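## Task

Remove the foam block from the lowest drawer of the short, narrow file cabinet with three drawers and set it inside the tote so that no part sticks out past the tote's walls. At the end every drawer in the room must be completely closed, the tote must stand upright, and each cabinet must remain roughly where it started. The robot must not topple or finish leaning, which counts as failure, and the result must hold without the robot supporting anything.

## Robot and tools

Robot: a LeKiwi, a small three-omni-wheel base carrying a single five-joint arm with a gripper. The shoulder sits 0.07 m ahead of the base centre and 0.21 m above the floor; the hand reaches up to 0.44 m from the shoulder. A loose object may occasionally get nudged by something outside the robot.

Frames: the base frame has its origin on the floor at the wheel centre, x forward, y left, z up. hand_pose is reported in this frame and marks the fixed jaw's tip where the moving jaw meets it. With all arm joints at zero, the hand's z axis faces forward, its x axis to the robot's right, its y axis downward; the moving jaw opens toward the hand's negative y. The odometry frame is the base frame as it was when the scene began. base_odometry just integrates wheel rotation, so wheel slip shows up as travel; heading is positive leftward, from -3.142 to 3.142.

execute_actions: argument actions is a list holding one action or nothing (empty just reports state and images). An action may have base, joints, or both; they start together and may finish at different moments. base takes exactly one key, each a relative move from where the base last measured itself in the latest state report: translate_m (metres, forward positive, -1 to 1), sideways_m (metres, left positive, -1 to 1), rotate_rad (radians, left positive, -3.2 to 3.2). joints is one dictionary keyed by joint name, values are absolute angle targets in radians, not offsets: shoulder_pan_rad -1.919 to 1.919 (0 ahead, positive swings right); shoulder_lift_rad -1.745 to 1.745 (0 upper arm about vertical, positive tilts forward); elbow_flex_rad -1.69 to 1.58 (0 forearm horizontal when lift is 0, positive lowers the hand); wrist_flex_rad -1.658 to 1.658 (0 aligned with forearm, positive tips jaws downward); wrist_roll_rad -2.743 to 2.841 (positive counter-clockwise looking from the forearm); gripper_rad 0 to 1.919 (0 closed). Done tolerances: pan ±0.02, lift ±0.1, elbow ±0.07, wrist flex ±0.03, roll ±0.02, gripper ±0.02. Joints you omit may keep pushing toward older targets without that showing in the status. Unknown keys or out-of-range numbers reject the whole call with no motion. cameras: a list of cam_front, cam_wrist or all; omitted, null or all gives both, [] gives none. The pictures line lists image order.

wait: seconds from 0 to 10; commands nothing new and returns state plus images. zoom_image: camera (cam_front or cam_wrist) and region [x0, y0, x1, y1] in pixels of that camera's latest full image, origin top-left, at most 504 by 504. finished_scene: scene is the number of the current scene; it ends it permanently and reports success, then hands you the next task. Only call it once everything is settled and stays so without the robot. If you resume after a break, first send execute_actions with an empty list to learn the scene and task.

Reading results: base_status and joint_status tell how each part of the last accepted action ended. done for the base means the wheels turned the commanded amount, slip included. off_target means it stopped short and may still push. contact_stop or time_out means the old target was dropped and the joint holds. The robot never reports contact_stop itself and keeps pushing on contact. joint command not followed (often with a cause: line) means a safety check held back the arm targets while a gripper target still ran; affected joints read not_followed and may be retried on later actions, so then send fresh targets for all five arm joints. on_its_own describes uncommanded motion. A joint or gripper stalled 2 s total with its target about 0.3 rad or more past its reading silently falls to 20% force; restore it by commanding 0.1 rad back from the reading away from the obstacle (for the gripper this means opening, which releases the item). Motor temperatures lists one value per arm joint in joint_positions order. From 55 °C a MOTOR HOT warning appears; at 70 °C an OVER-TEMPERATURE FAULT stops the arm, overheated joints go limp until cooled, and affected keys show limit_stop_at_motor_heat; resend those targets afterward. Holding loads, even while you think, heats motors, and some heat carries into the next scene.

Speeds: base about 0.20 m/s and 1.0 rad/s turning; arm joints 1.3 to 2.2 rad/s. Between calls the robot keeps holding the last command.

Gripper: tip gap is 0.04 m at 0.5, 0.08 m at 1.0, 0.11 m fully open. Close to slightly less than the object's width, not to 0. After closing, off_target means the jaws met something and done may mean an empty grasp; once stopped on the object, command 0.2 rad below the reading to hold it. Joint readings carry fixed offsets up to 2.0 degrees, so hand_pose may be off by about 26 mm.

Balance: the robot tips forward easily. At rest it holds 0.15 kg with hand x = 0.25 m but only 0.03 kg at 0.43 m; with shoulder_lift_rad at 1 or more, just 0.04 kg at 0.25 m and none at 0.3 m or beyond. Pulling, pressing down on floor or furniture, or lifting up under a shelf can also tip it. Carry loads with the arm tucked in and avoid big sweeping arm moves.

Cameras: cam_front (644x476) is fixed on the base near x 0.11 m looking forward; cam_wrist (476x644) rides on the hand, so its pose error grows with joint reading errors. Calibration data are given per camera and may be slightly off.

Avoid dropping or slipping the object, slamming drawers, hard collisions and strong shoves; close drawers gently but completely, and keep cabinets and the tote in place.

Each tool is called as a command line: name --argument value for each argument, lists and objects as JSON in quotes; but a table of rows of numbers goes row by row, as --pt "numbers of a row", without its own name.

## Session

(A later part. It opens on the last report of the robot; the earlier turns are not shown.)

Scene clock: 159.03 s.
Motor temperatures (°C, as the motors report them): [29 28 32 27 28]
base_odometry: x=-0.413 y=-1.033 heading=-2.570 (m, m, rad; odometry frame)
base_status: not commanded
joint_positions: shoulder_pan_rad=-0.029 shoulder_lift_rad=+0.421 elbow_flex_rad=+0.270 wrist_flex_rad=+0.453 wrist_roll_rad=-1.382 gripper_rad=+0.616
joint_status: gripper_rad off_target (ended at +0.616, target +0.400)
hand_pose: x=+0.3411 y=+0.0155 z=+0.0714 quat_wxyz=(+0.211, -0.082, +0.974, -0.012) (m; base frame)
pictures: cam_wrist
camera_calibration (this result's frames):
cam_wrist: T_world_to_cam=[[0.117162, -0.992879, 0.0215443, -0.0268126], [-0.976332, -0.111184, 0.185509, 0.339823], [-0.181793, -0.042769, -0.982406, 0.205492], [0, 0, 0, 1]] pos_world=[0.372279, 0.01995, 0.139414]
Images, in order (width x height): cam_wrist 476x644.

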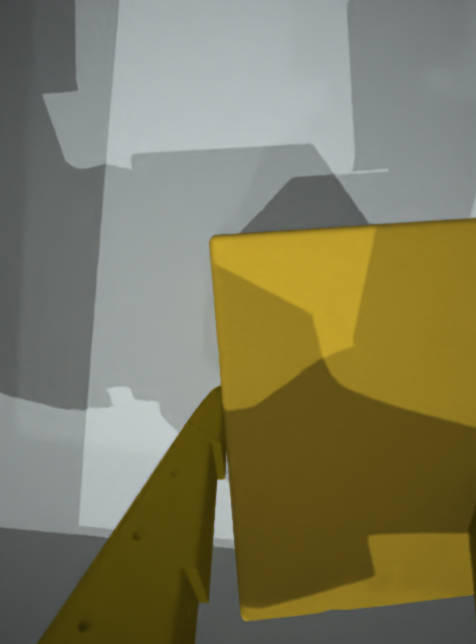

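execute_actions --actions '[{"joints":{"shoulder_lift_rad":-0.1,"elbow_flex_rad":-0.2,"wrist_flex_rad":1.4,"gripper_rad":0.42}}]' --cameras '["cam_wrist"]'

execute_actions --actions '[{"joints":{"shoulder_lift_rad":-0.8,"elbow_flex_rad":0.3,"wrist_flex_rad":1.2}}]' --cameras '[]'

execute_actions --actions '[{"joints":{"shoulder_pan_rad":1.8}}]' --cameras '[]'

execute_actions --actions '[{"base":{"translate_m":0.12}}]'

Scene clock: 176.33 s.
Motor temperatures (°C, as the motors report them): [29 28 32 27 28]
base_odometry: x=-0.413 y=-1.033 heading=-2.570 (m, m, rad; odometry frame)
base_status: not commanded
joint_positions: shoulder_pan_rad=-0.032 shoulder_lift_rad=-0.057 elbow_flex_rad=-0.161 wrist_flex_rad=+1.397 wrist_roll_rad=-1.382 gripper_rad=+0.612
joint_status: gripper_rad off_target (ended at +0.612, target +0.420); the others done
hand_pose: x=+0.3093 y=+0.0153 z=+0.2083 quat_wxyz=(+0.195, -0.084, +0.977, -0.011) (m; base frame)
pictures: cam_wrist
camera_calibration (this result's frames):
cam_wrist: T_world_to_cam=[[0.120884, -0.992494, 0.0185394, -0.0267356], [-0.969173, -0.113963, 0.21844, 0.274369], [-0.214687, -0.0443737, -0.975674, 0.342999], [0, 0, 0, 1]] pos_world=[0.342781, 0.0199532, 0.275218]
Images, in order (width x height): cam_wrist 476x644.

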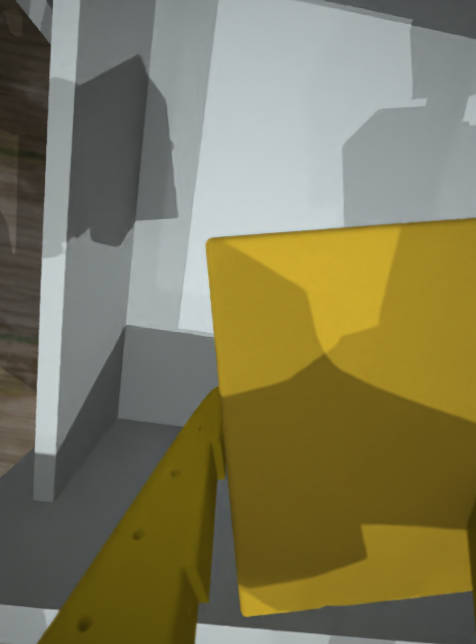

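Scene clock: 177.37 s.
Motor temperatures (°C, as the motors report them): [29 28 32 27 28]
base_odometry: x=-0.413 y=-1.033 heading=-2.570 (m, m, rad; odometry frame)
base_status: not commanded
joint_positions: shoulder_pan_rad=-0.032 shoulder_lift_rad=-0.772 elbow_flex_rad=+0.302 wrist_flex_rad=+1.216 wrist_roll_rad=-1.382 gripper_rad=+0.612
joint_status: all done
hand_pose: x=+0.2735 y=+0.0142 z=+0.2649 quat_wxyz=(+0.400, -0.079, +0.913, -0.022) (m; base frame)
pictures: none
No camera images: the call's "cameras" was empty. Leave "cameras" out to get every camera's image.

Scene clock: 179.37 s.
Motor temperatures (°C, as the motors report them): [29 28 32 27 28]
base_odometry: x=-0.413 y=-1.033 heading=-2.570 (m, m, rad; odometry frame)
base_status: not commanded
joint_positions: shoulder_pan_rad=+1.789 shoulder_lift_rad=-0.772 elbow_flex_rad=+0.302 wrist_flex_rad=+1.216 wrist_roll_rad=-1.382 gripper_rad=+0.612
joint_status: all done
hand_pose: x=+0.0296 y=-0.2036 z=+0.2649 quat_wxyz=(+0.228, +0.673, +0.622, -0.330) (m; base frame)
pictures: none
No camera images: the call's "cameras" was empty. Leave "cameras" out to get every camera's image.

Scene clock: 180.93 s.
Motor temperatures (°C, as the motors report them): [29 28 32 27 28]
base_odometry: x=-0.513 y=-1.098 heading=-2.570 (m, m, rad; odometry frame)
base_status: done
joint_positions: shoulder_pan_rad=+1.792 shoulder_lift_rad=-0.774 elbow_flex_rad=+0.304 wrist_flex_rad=+1.216 wrist_roll_rad=-1.382 gripper_rad=+0.612
joint_status: not commanded
hand_pose: x=+0.0290 y=-0.2034 z=+0.2648 quat_wxyz=(+0.228, +0.674, +0.621, -0.330) (m; base frame)
pictures: cam_front, cam_wrist
camera_calibration (this result's frames):
cam_wrist: T_world_to_cam=[[-0.987628, 0.147115, 0.0542973, 0.0435386], [0.132803, 0.968795, -0.209285, 0.266945], [-0.0833919, -0.199485, -0.976346, 0.293048], [0, 0, 0, 1]] pos_world=[0.0319867, -0.206561, 0.33962]
Images, in order (width x height): cam_front 644x476, cam_wrist 476x644.

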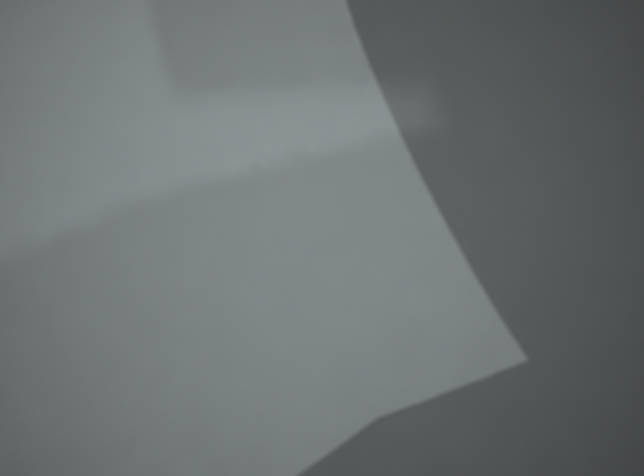

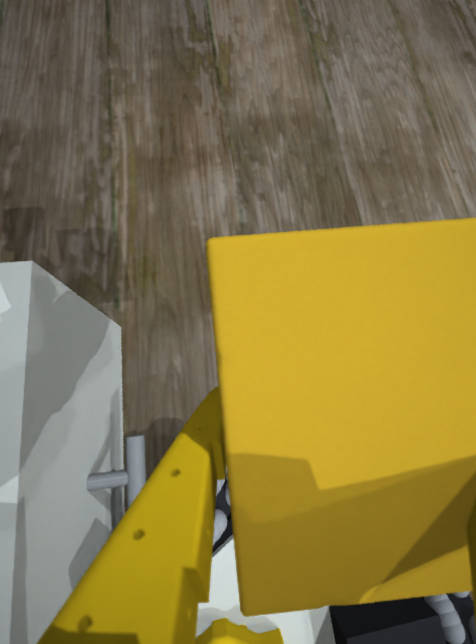

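execute_actions --actions '[{"base":{"translate_m":0.16}}]'

Scene clock: 187.10 s.
Motor temperatures (°C, as the motors report them): [29 28 32 27 28]
base_odometry: x=-0.647 y=-1.184 heading=-2.569 (m, m, rad; odometry frame)
base_status: done
joint_positions: shoulder_pan_rad=+1.792 shoulder_lift_rad=-0.775 elbow_flex_rad=+0.304 wrist_flex_rad=+1.216 wrist_roll_rad=-1.382 gripper_rad=+0.612
joint_status: not commanded
hand_pose: x=+0.0290 y=-0.2033 z=+0.2651 quat_wxyz=(+0.228, +0.673, +0.621, -0.330) (m; base frame)
pictures: cam_front, cam_wrist
camera_calibration (this result's frames):
cam_wrist: T_world_to_cam=[[-0.98761, 0.147196, 0.0544098, 0.0435164], [0.132733, 0.96848, -0.21078, 0.267252], [-0.0837207, -0.200946, -0.976018, 0.292956], [0, 0, 0, 1]] pos_world=[0.0320307, -0.206365, 0.339894]
Images, in order (width x height): cam_front 644x476, cam_wrist 476x644.

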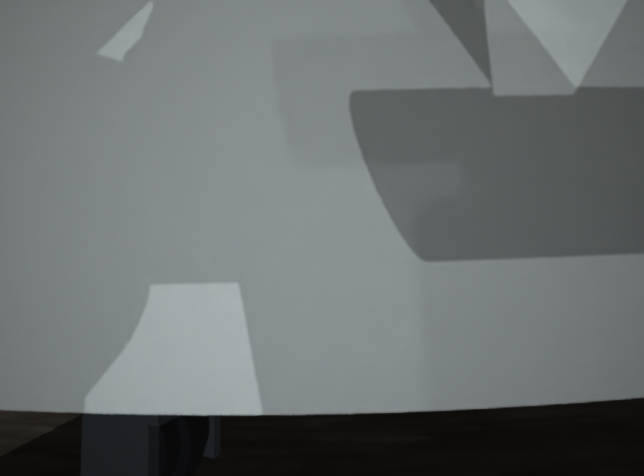

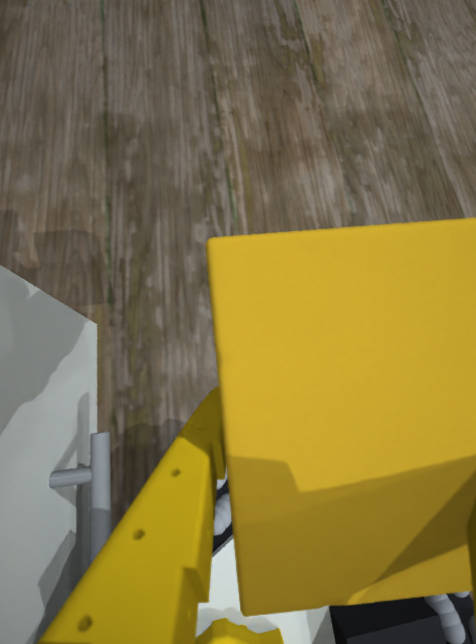

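execute_actions --actions '[{"base":{"translate_m":0.03}}]'

execute_actions --actions '[{"base":{"translate_m":-0.45}}]' --cameras '["cam_front"]'

Scene clock: 192.60 s.
Motor temperatures (°C, as the motors report them): [29 28 32 27 28]
base_odometry: x=-0.672 y=-1.200 heading=-2.569 (m, m, rad; odometry frame)
base_status: done
joint_positions: shoulder_pan_rad=+1.792 shoulder_lift_rad=-0.778 elbow_flex_rad=+0.305 wrist_flex_rad=+1.216 wrist_roll_rad=-1.382 gripper_rad=+0.612
joint_status: not commanded
hand_pose: x=+0.0291 y=-0.2030 z=+0.2653 quat_wxyz=(+0.229, +0.673, +0.621, -0.331) (m; base frame)
pictures: cam_front, cam_wrist
camera_calibration (this result's frames):
cam_wrist: T_world_to_cam=[[-0.987591, 0.147278, 0.0545222, 0.0435104], [0.132661, 0.968164, -0.212273, 0.267391], [-0.0840495, -0.202406, -0.975688, 0.292809], [0, 0, 0, 1]] pos_world=[0.0321086, -0.20602, 0.340078]
Images, in order (width x height): cam_front 644x476, cam_wrist 476x644.

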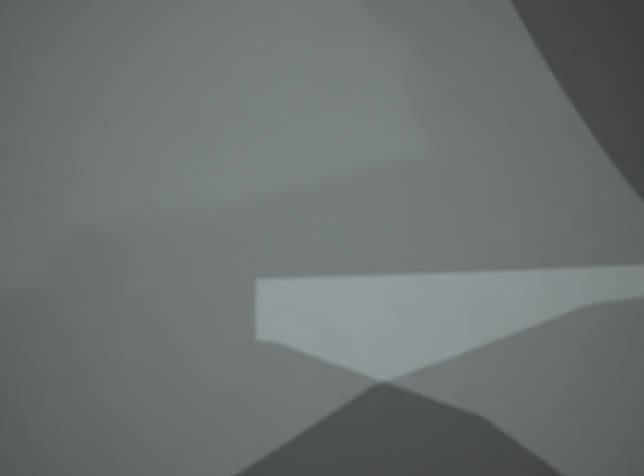

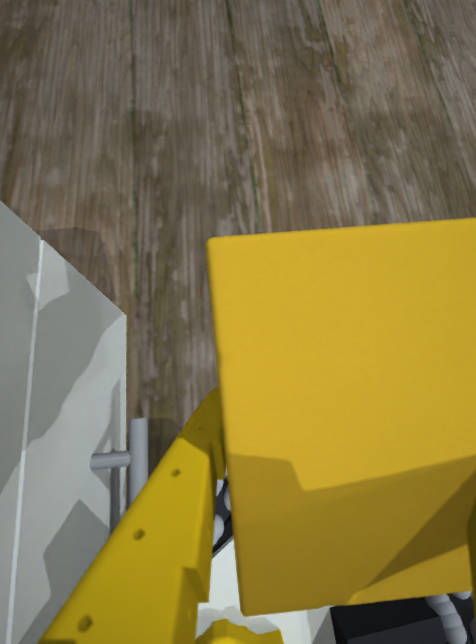

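Scene clock: 195.83 s.
Motor temperatures (°C, as the motors report them): [29 28 32 27 28]
base_odometry: x=-0.294 y=-0.957 heading=-2.569 (m, m, rad; odometry frame)
base_status: done
joint_positions: shoulder_pan_rad=+1.792 shoulder_lift_rad=-0.778 elbow_flex_rad=+0.305 wrist_flex_rad=+1.216 wrist_roll_rad=-1.382 gripper_rad=+0.612
joint_status: not commanded
hand_pose: x=+0.0291 y=-0.2030 z=+0.2653 quat_wxyz=(+0.229, +0.673, +0.621, -0.331) (m; base frame)
pictures: cam_front
Images, in order (width x height): cam_front 644x476.

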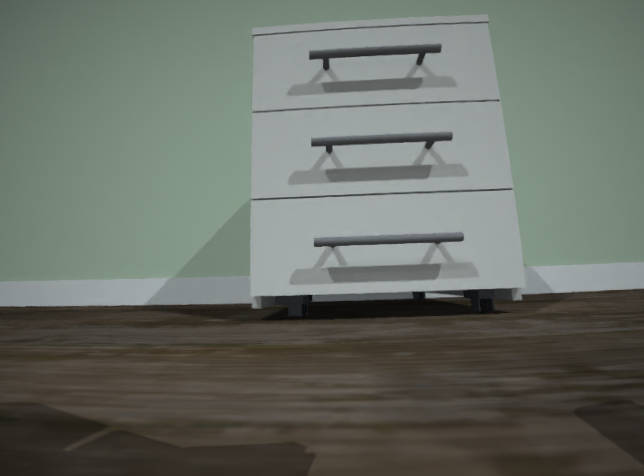

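execute_actions --actions '[{"base":{"rotate_rad":-1.81},"joints":{"shoulder_pan_rad":0}}]' --cameras '[]'

execute_actions --actions '[{"base":{"translate_m":1.0}}]' --cameras '[]'

execute_actions --actions '[{"base":{"translate_m":0.4}}]'

Scene clock: 208.67 s.
Motor temperatures (°C, as the motors report them): [29 28 32 27 28]
base_odometry: x=-0.294 y=-0.957 heading=+1.908 (m, m, rad; odometry frame)
base_status: done
joint_positions: shoulder_pan_rad=+0.008 shoulder_lift_rad=-0.778 elbow_flex_rad=+0.305 wrist_flex_rad=+1.216 wrist_roll_rad=-1.382 gripper_rad=+0.612
joint_status: all done
hand_pose: x=+0.2735 y=+0.0059 z=+0.2653 quat_wxyz=(+0.401, -0.060, +0.913, -0.030) (m; base frame)
pictures: none
No camera images: the call's "cameras" was empty. Leave "cameras" out to get every camera's image.

Scene clock: 214.63 s.
Motor temperatures (°C, as the motors report them): [29 28 32 27 28]
base_odometry: x=-0.624 y=-0.013 heading=+1.908 (m, m, rad; odometry frame)
base_status: done
joint_positions: shoulder_pan_rad=+0.008 shoulder_lift_rad=-0.778 elbow_flex_rad=+0.305 wrist_flex_rad=+1.216 wrist_roll_rad=-1.382 gripper_rad=+0.612
joint_status: not commanded
hand_pose: x=+0.2735 y=+0.0059 z=+0.2653 quat_wxyz=(+0.401, -0.060, +0.913, -0.030) (m; base frame)
pictures: none
No camera images: the call's "cameras" was empty. Leave "cameras" out to get every camera's image.

Scene clock: 217.60 s.
Motor temperatures (°C, as the motors report them): [29 28 32 27 28]
base_odometry: x=-0.756 y=+0.364 heading=+1.907 (m, m, rad; odometry frame)
base_status: done
joint_positions: shoulder_pan_rad=+0.008 shoulder_lift_rad=-0.778 elbow_flex_rad=+0.305 wrist_flex_rad=+1.216 wrist_roll_rad=-1.382 gripper_rad=+0.612
joint_status: not commanded
hand_pose: x=+0.2735 y=+0.0059 z=+0.2653 quat_wxyz=(+0.401, -0.060, +0.913, -0.030) (m; base frame)
pictures: cam_front, cam_wrist
camera_calibration (this result's frames):
cam_wrist: T_world_to_cam=[[0.0650433, -0.996392, 0.0545222, -0.0270161], [-0.974311, -0.0752174, -0.212273, 0.341558], [0.215609, -0.0393146, -0.975688, 0.272732], [0, 0, 0, 1]] pos_world=[0.275738, 0.00949481, 0.340078]
Images, in order (width x height): cam_front 644x476, cam_wrist 476x644.

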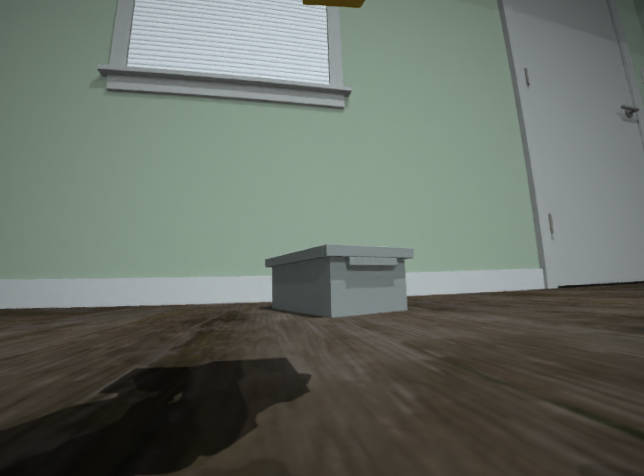

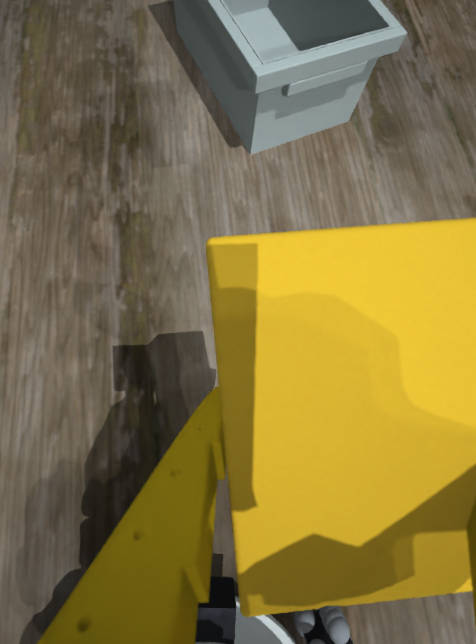

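execute_actions --actions '[{"base":{"translate_m":0.42},"joints":{"shoulder_lift_rad":-0.1,"elbow_flex_rad":-0.2,"wrist_flex_rad":1.4,"shoulder_pan_rad":0.05}}]'

Scene clock: 226.07 s.
Motor temperatures (°C, as the motors report them): [29 28 32 27 28]
base_odometry: x=-0.895 y=+0.760 heading=+1.907 (m, m, rad; odometry frame)
base_status: done
joint_positions: shoulder_pan_rad=+0.042 shoulder_lift_rad=-0.092 elbow_flex_rad=-0.160 wrist_flex_rad=+1.397 wrist_roll_rad=-1.382 gripper_rad=+0.612
joint_status: all done
hand_pose: x=+0.3095 y=-0.0026 z=+0.2155 quat_wxyz=(+0.211, -0.048, +0.976, -0.019) (m; base frame)
pictures: cam_front, cam_wrist
camera_calibration (this result's frames):
cam_wrist: T_world_to_cam=[[0.046868, -0.998669, 0.0215443, -0.0223687], [-0.981742, -0.0420716, 0.185509, 0.28212], [-0.184356, -0.0298454, -0.982406, 0.341363], [0, 0, 0, 1]] pos_world=[0.34095, -0.00028151, 0.283503]
Images, in order (width x height): cam_front 644x476, cam_wrist 476x644.

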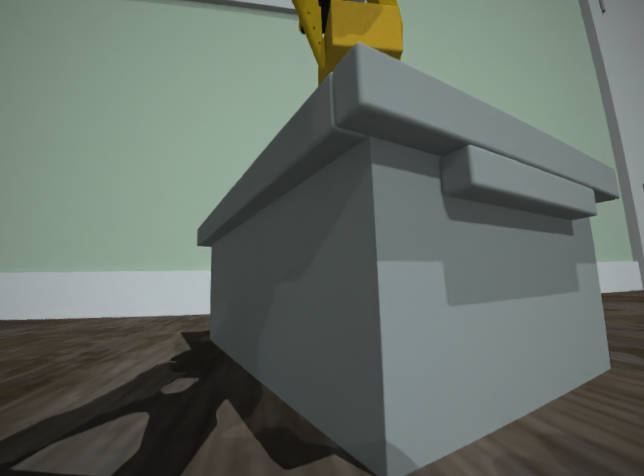

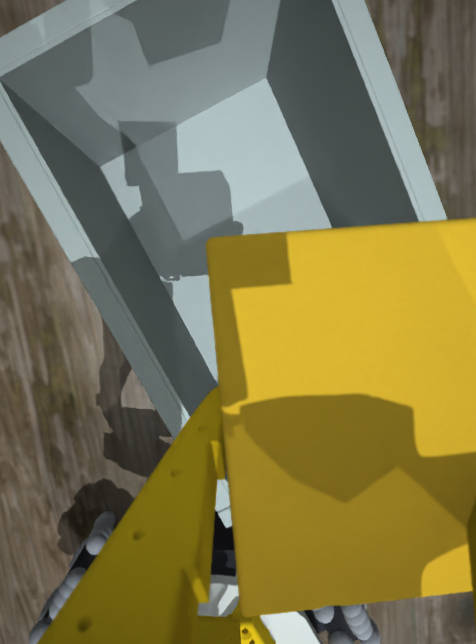

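execute_actions --actions '[{"joints":{"shoulder_pan_rad":-0.03,"shoulder_lift_rad":0.15,"elbow_flex_rad":0.0,"wrist_flex_rad":1.0,"wrist_roll_rad":-1.15}}]' --cameras '["cam_wrist"]'

execute_actions --actions '[{"joints":{"shoulder_lift_rad":0.5,"elbow_flex_rad":0.22,"wrist_flex_rad":0.45}}]'

Scene clock: 239.20 s.
Motor temperatures (°C, as the motors report them): [29 28 32 27 28]
base_odometry: x=-0.895 y=+0.760 heading=+1.907 (m, m, rad; odometry frame)
base_status: not commanded
joint_positions: shoulder_pan_rad=-0.021 shoulder_lift_rad=+0.164 elbow_flex_rad=+0.006 wrist_flex_rad=+1.013 wrist_roll_rad=-1.158 gripper_rad=+0.612
joint_status: all done
hand_pose: x=+0.3349 y=+0.0127 z=+0.1480 quat_wxyz=(+0.190, -0.188, +0.963, -0.033) (m; base frame)
pictures: cam_wrist
camera_calibration (this result's frames):
cam_wrist: T_world_to_cam=[[0.311983, -0.944711, 0.100935, -0.108057], [-0.929643, -0.281622, 0.237598, 0.29815], [-0.196035, -0.16796, -0.966105, 0.283399], [0, 0, 0, 1]] pos_world=[0.366441, 0.0294823, 0.213861]
Images, in order (width x height): cam_wrist 476x644.

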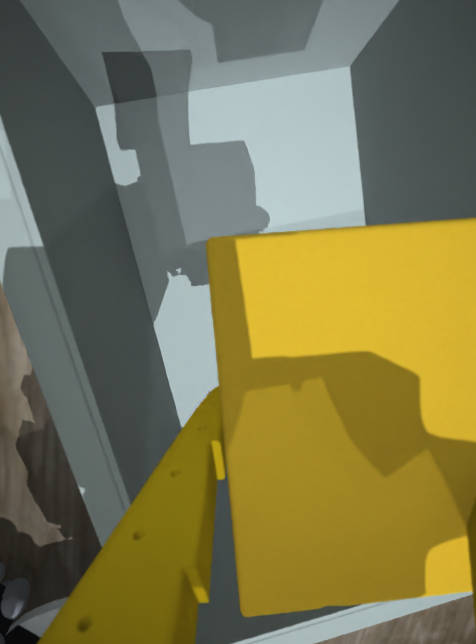

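Scene clock: 240.27 s.
Motor temperatures (°C, as the motors report them): [29 28 32 27 28]
base_odometry: x=-0.895 y=+0.760 heading=+1.907 (m, m, rad; odometry frame)
base_status: not commanded
joint_positions: shoulder_pan_rad=-0.022 shoulder_lift_rad=+0.515 elbow_flex_rad=+0.224 wrist_flex_rad=+0.462 wrist_roll_rad=-1.158 gripper_rad=+0.612
joint_status: all done
hand_pose: x=+0.3354 y=+0.0132 z=+0.0553 quat_wxyz=(+0.181, -0.189, +0.965, -0.031) (m; base frame)
pictures: cam_front, cam_wrist
camera_calibration (this result's frames):
cam_wrist: T_world_to_cam=[[0.31524, -0.94419, 0.0955414, -0.0992382], [-0.924679, -0.282946, 0.254774, 0.318099], [-0.213522, -0.16866, -0.962269, 0.199657], [0, 0, 0, 1]] pos_world=[0.368054, 0.0299789, 0.120562]
Images, in order (width x height): cam_front 644x476, cam_wrist 476x644.

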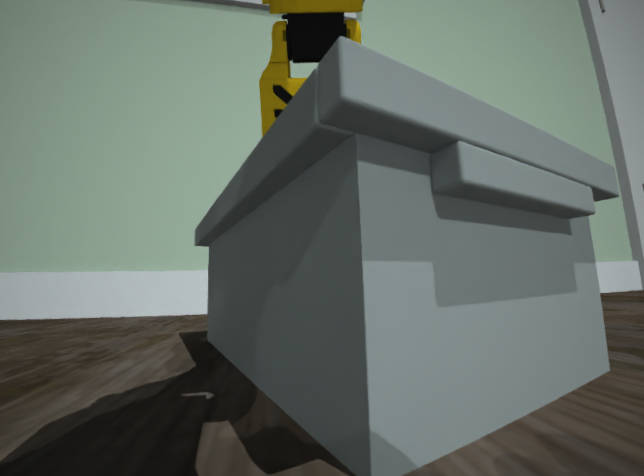

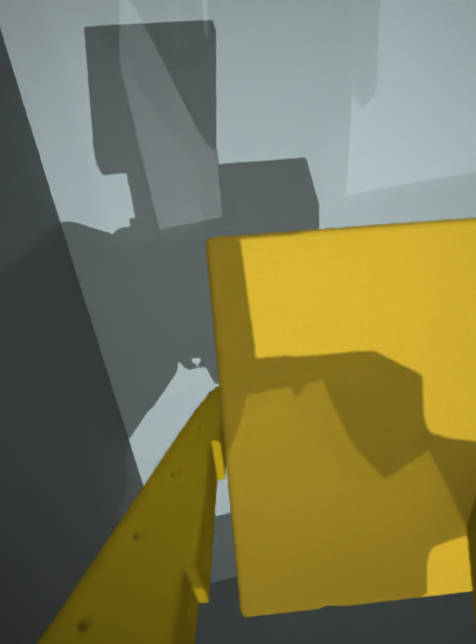

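execute_actions --actions '[{"joints":{"gripper_rad":0.8}}]' --cameras '[]'

execute_actions --actions '[{"joints":{"shoulder_lift_rad":-0.1,"elbow_flex_rad":-0.25,"wrist_flex_rad":1.4}}]'

Scene clock: 245.17 s.
Motor temperatures (°C, as the motors report them): [29 28 32 27 28]
base_odometry: x=-0.895 y=+0.760 heading=+1.907 (m, m, rad; odometry frame)
base_status: not commanded
joint_positions: shoulder_pan_rad=-0.022 shoulder_lift_rad=+0.515 elbow_flex_rad=+0.224 wrist_flex_rad=+0.461 wrist_roll_rad=-1.158 gripper_rad=+0.792
joint_status: all done
hand_pose: x=+0.3356 y=+0.0132 z=+0.0554 quat_wxyz=(+0.182, -0.189, +0.965, -0.031) (m; base frame)
pictures: none
No camera images: the call's "cameras" was empty. Leave "cameras" out to get every camera's image.

Scene clock: 246.47 s.
Motor temperatures (°C, as the motors report them): [29 28 32 27 28]
base_odometry: x=-0.895 y=+0.760 heading=+1.907 (m, m, rad; odometry frame)
base_status: not commanded
joint_positions: shoulder_pan_rad=-0.022 shoulder_lift_rad=-0.054 elbow_flex_rad=-0.215 wrist_flex_rad=+1.397 wrist_roll_rad=-1.158 gripper_rad=+0.793
joint_status: all done
hand_pose: x=+0.3138 y=+0.0127 z=+0.2173 quat_wxyz=(+0.217, -0.187, +0.957, -0.037) (m; base frame)
pictures: cam_front, cam_wrist
camera_calibration (this result's frames):
cam_wrist: T_world_to_cam=[[0.307417, -0.944366, 0.116905, -0.110577], [-0.940896, -0.283311, 0.185609, 0.276881], [-0.142162, -0.167055, -0.975645, 0.331425], [0, 0, 0, 1]] pos_world=[0.341626, 0.0293844, 0.284889]
Images, in order (width x height): cam_front 644x476, cam_wrist 476x644.

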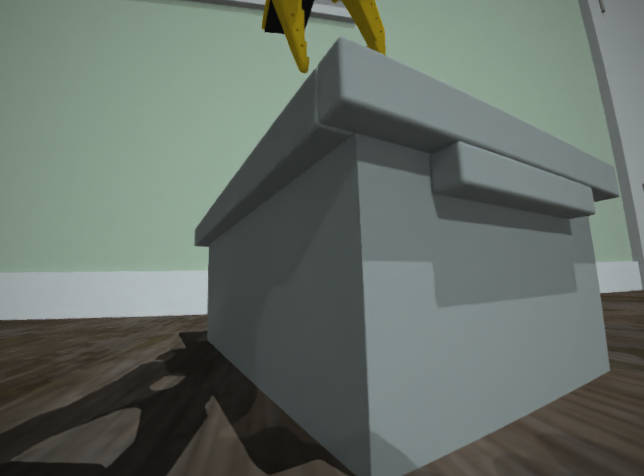

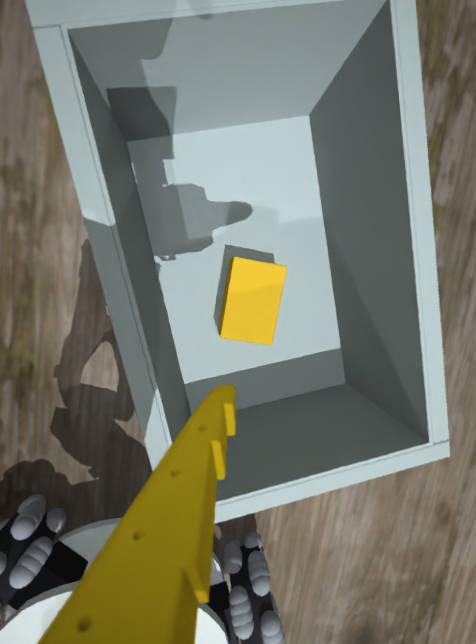

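finished_scene --scene 1

The scene is finished: the task was done.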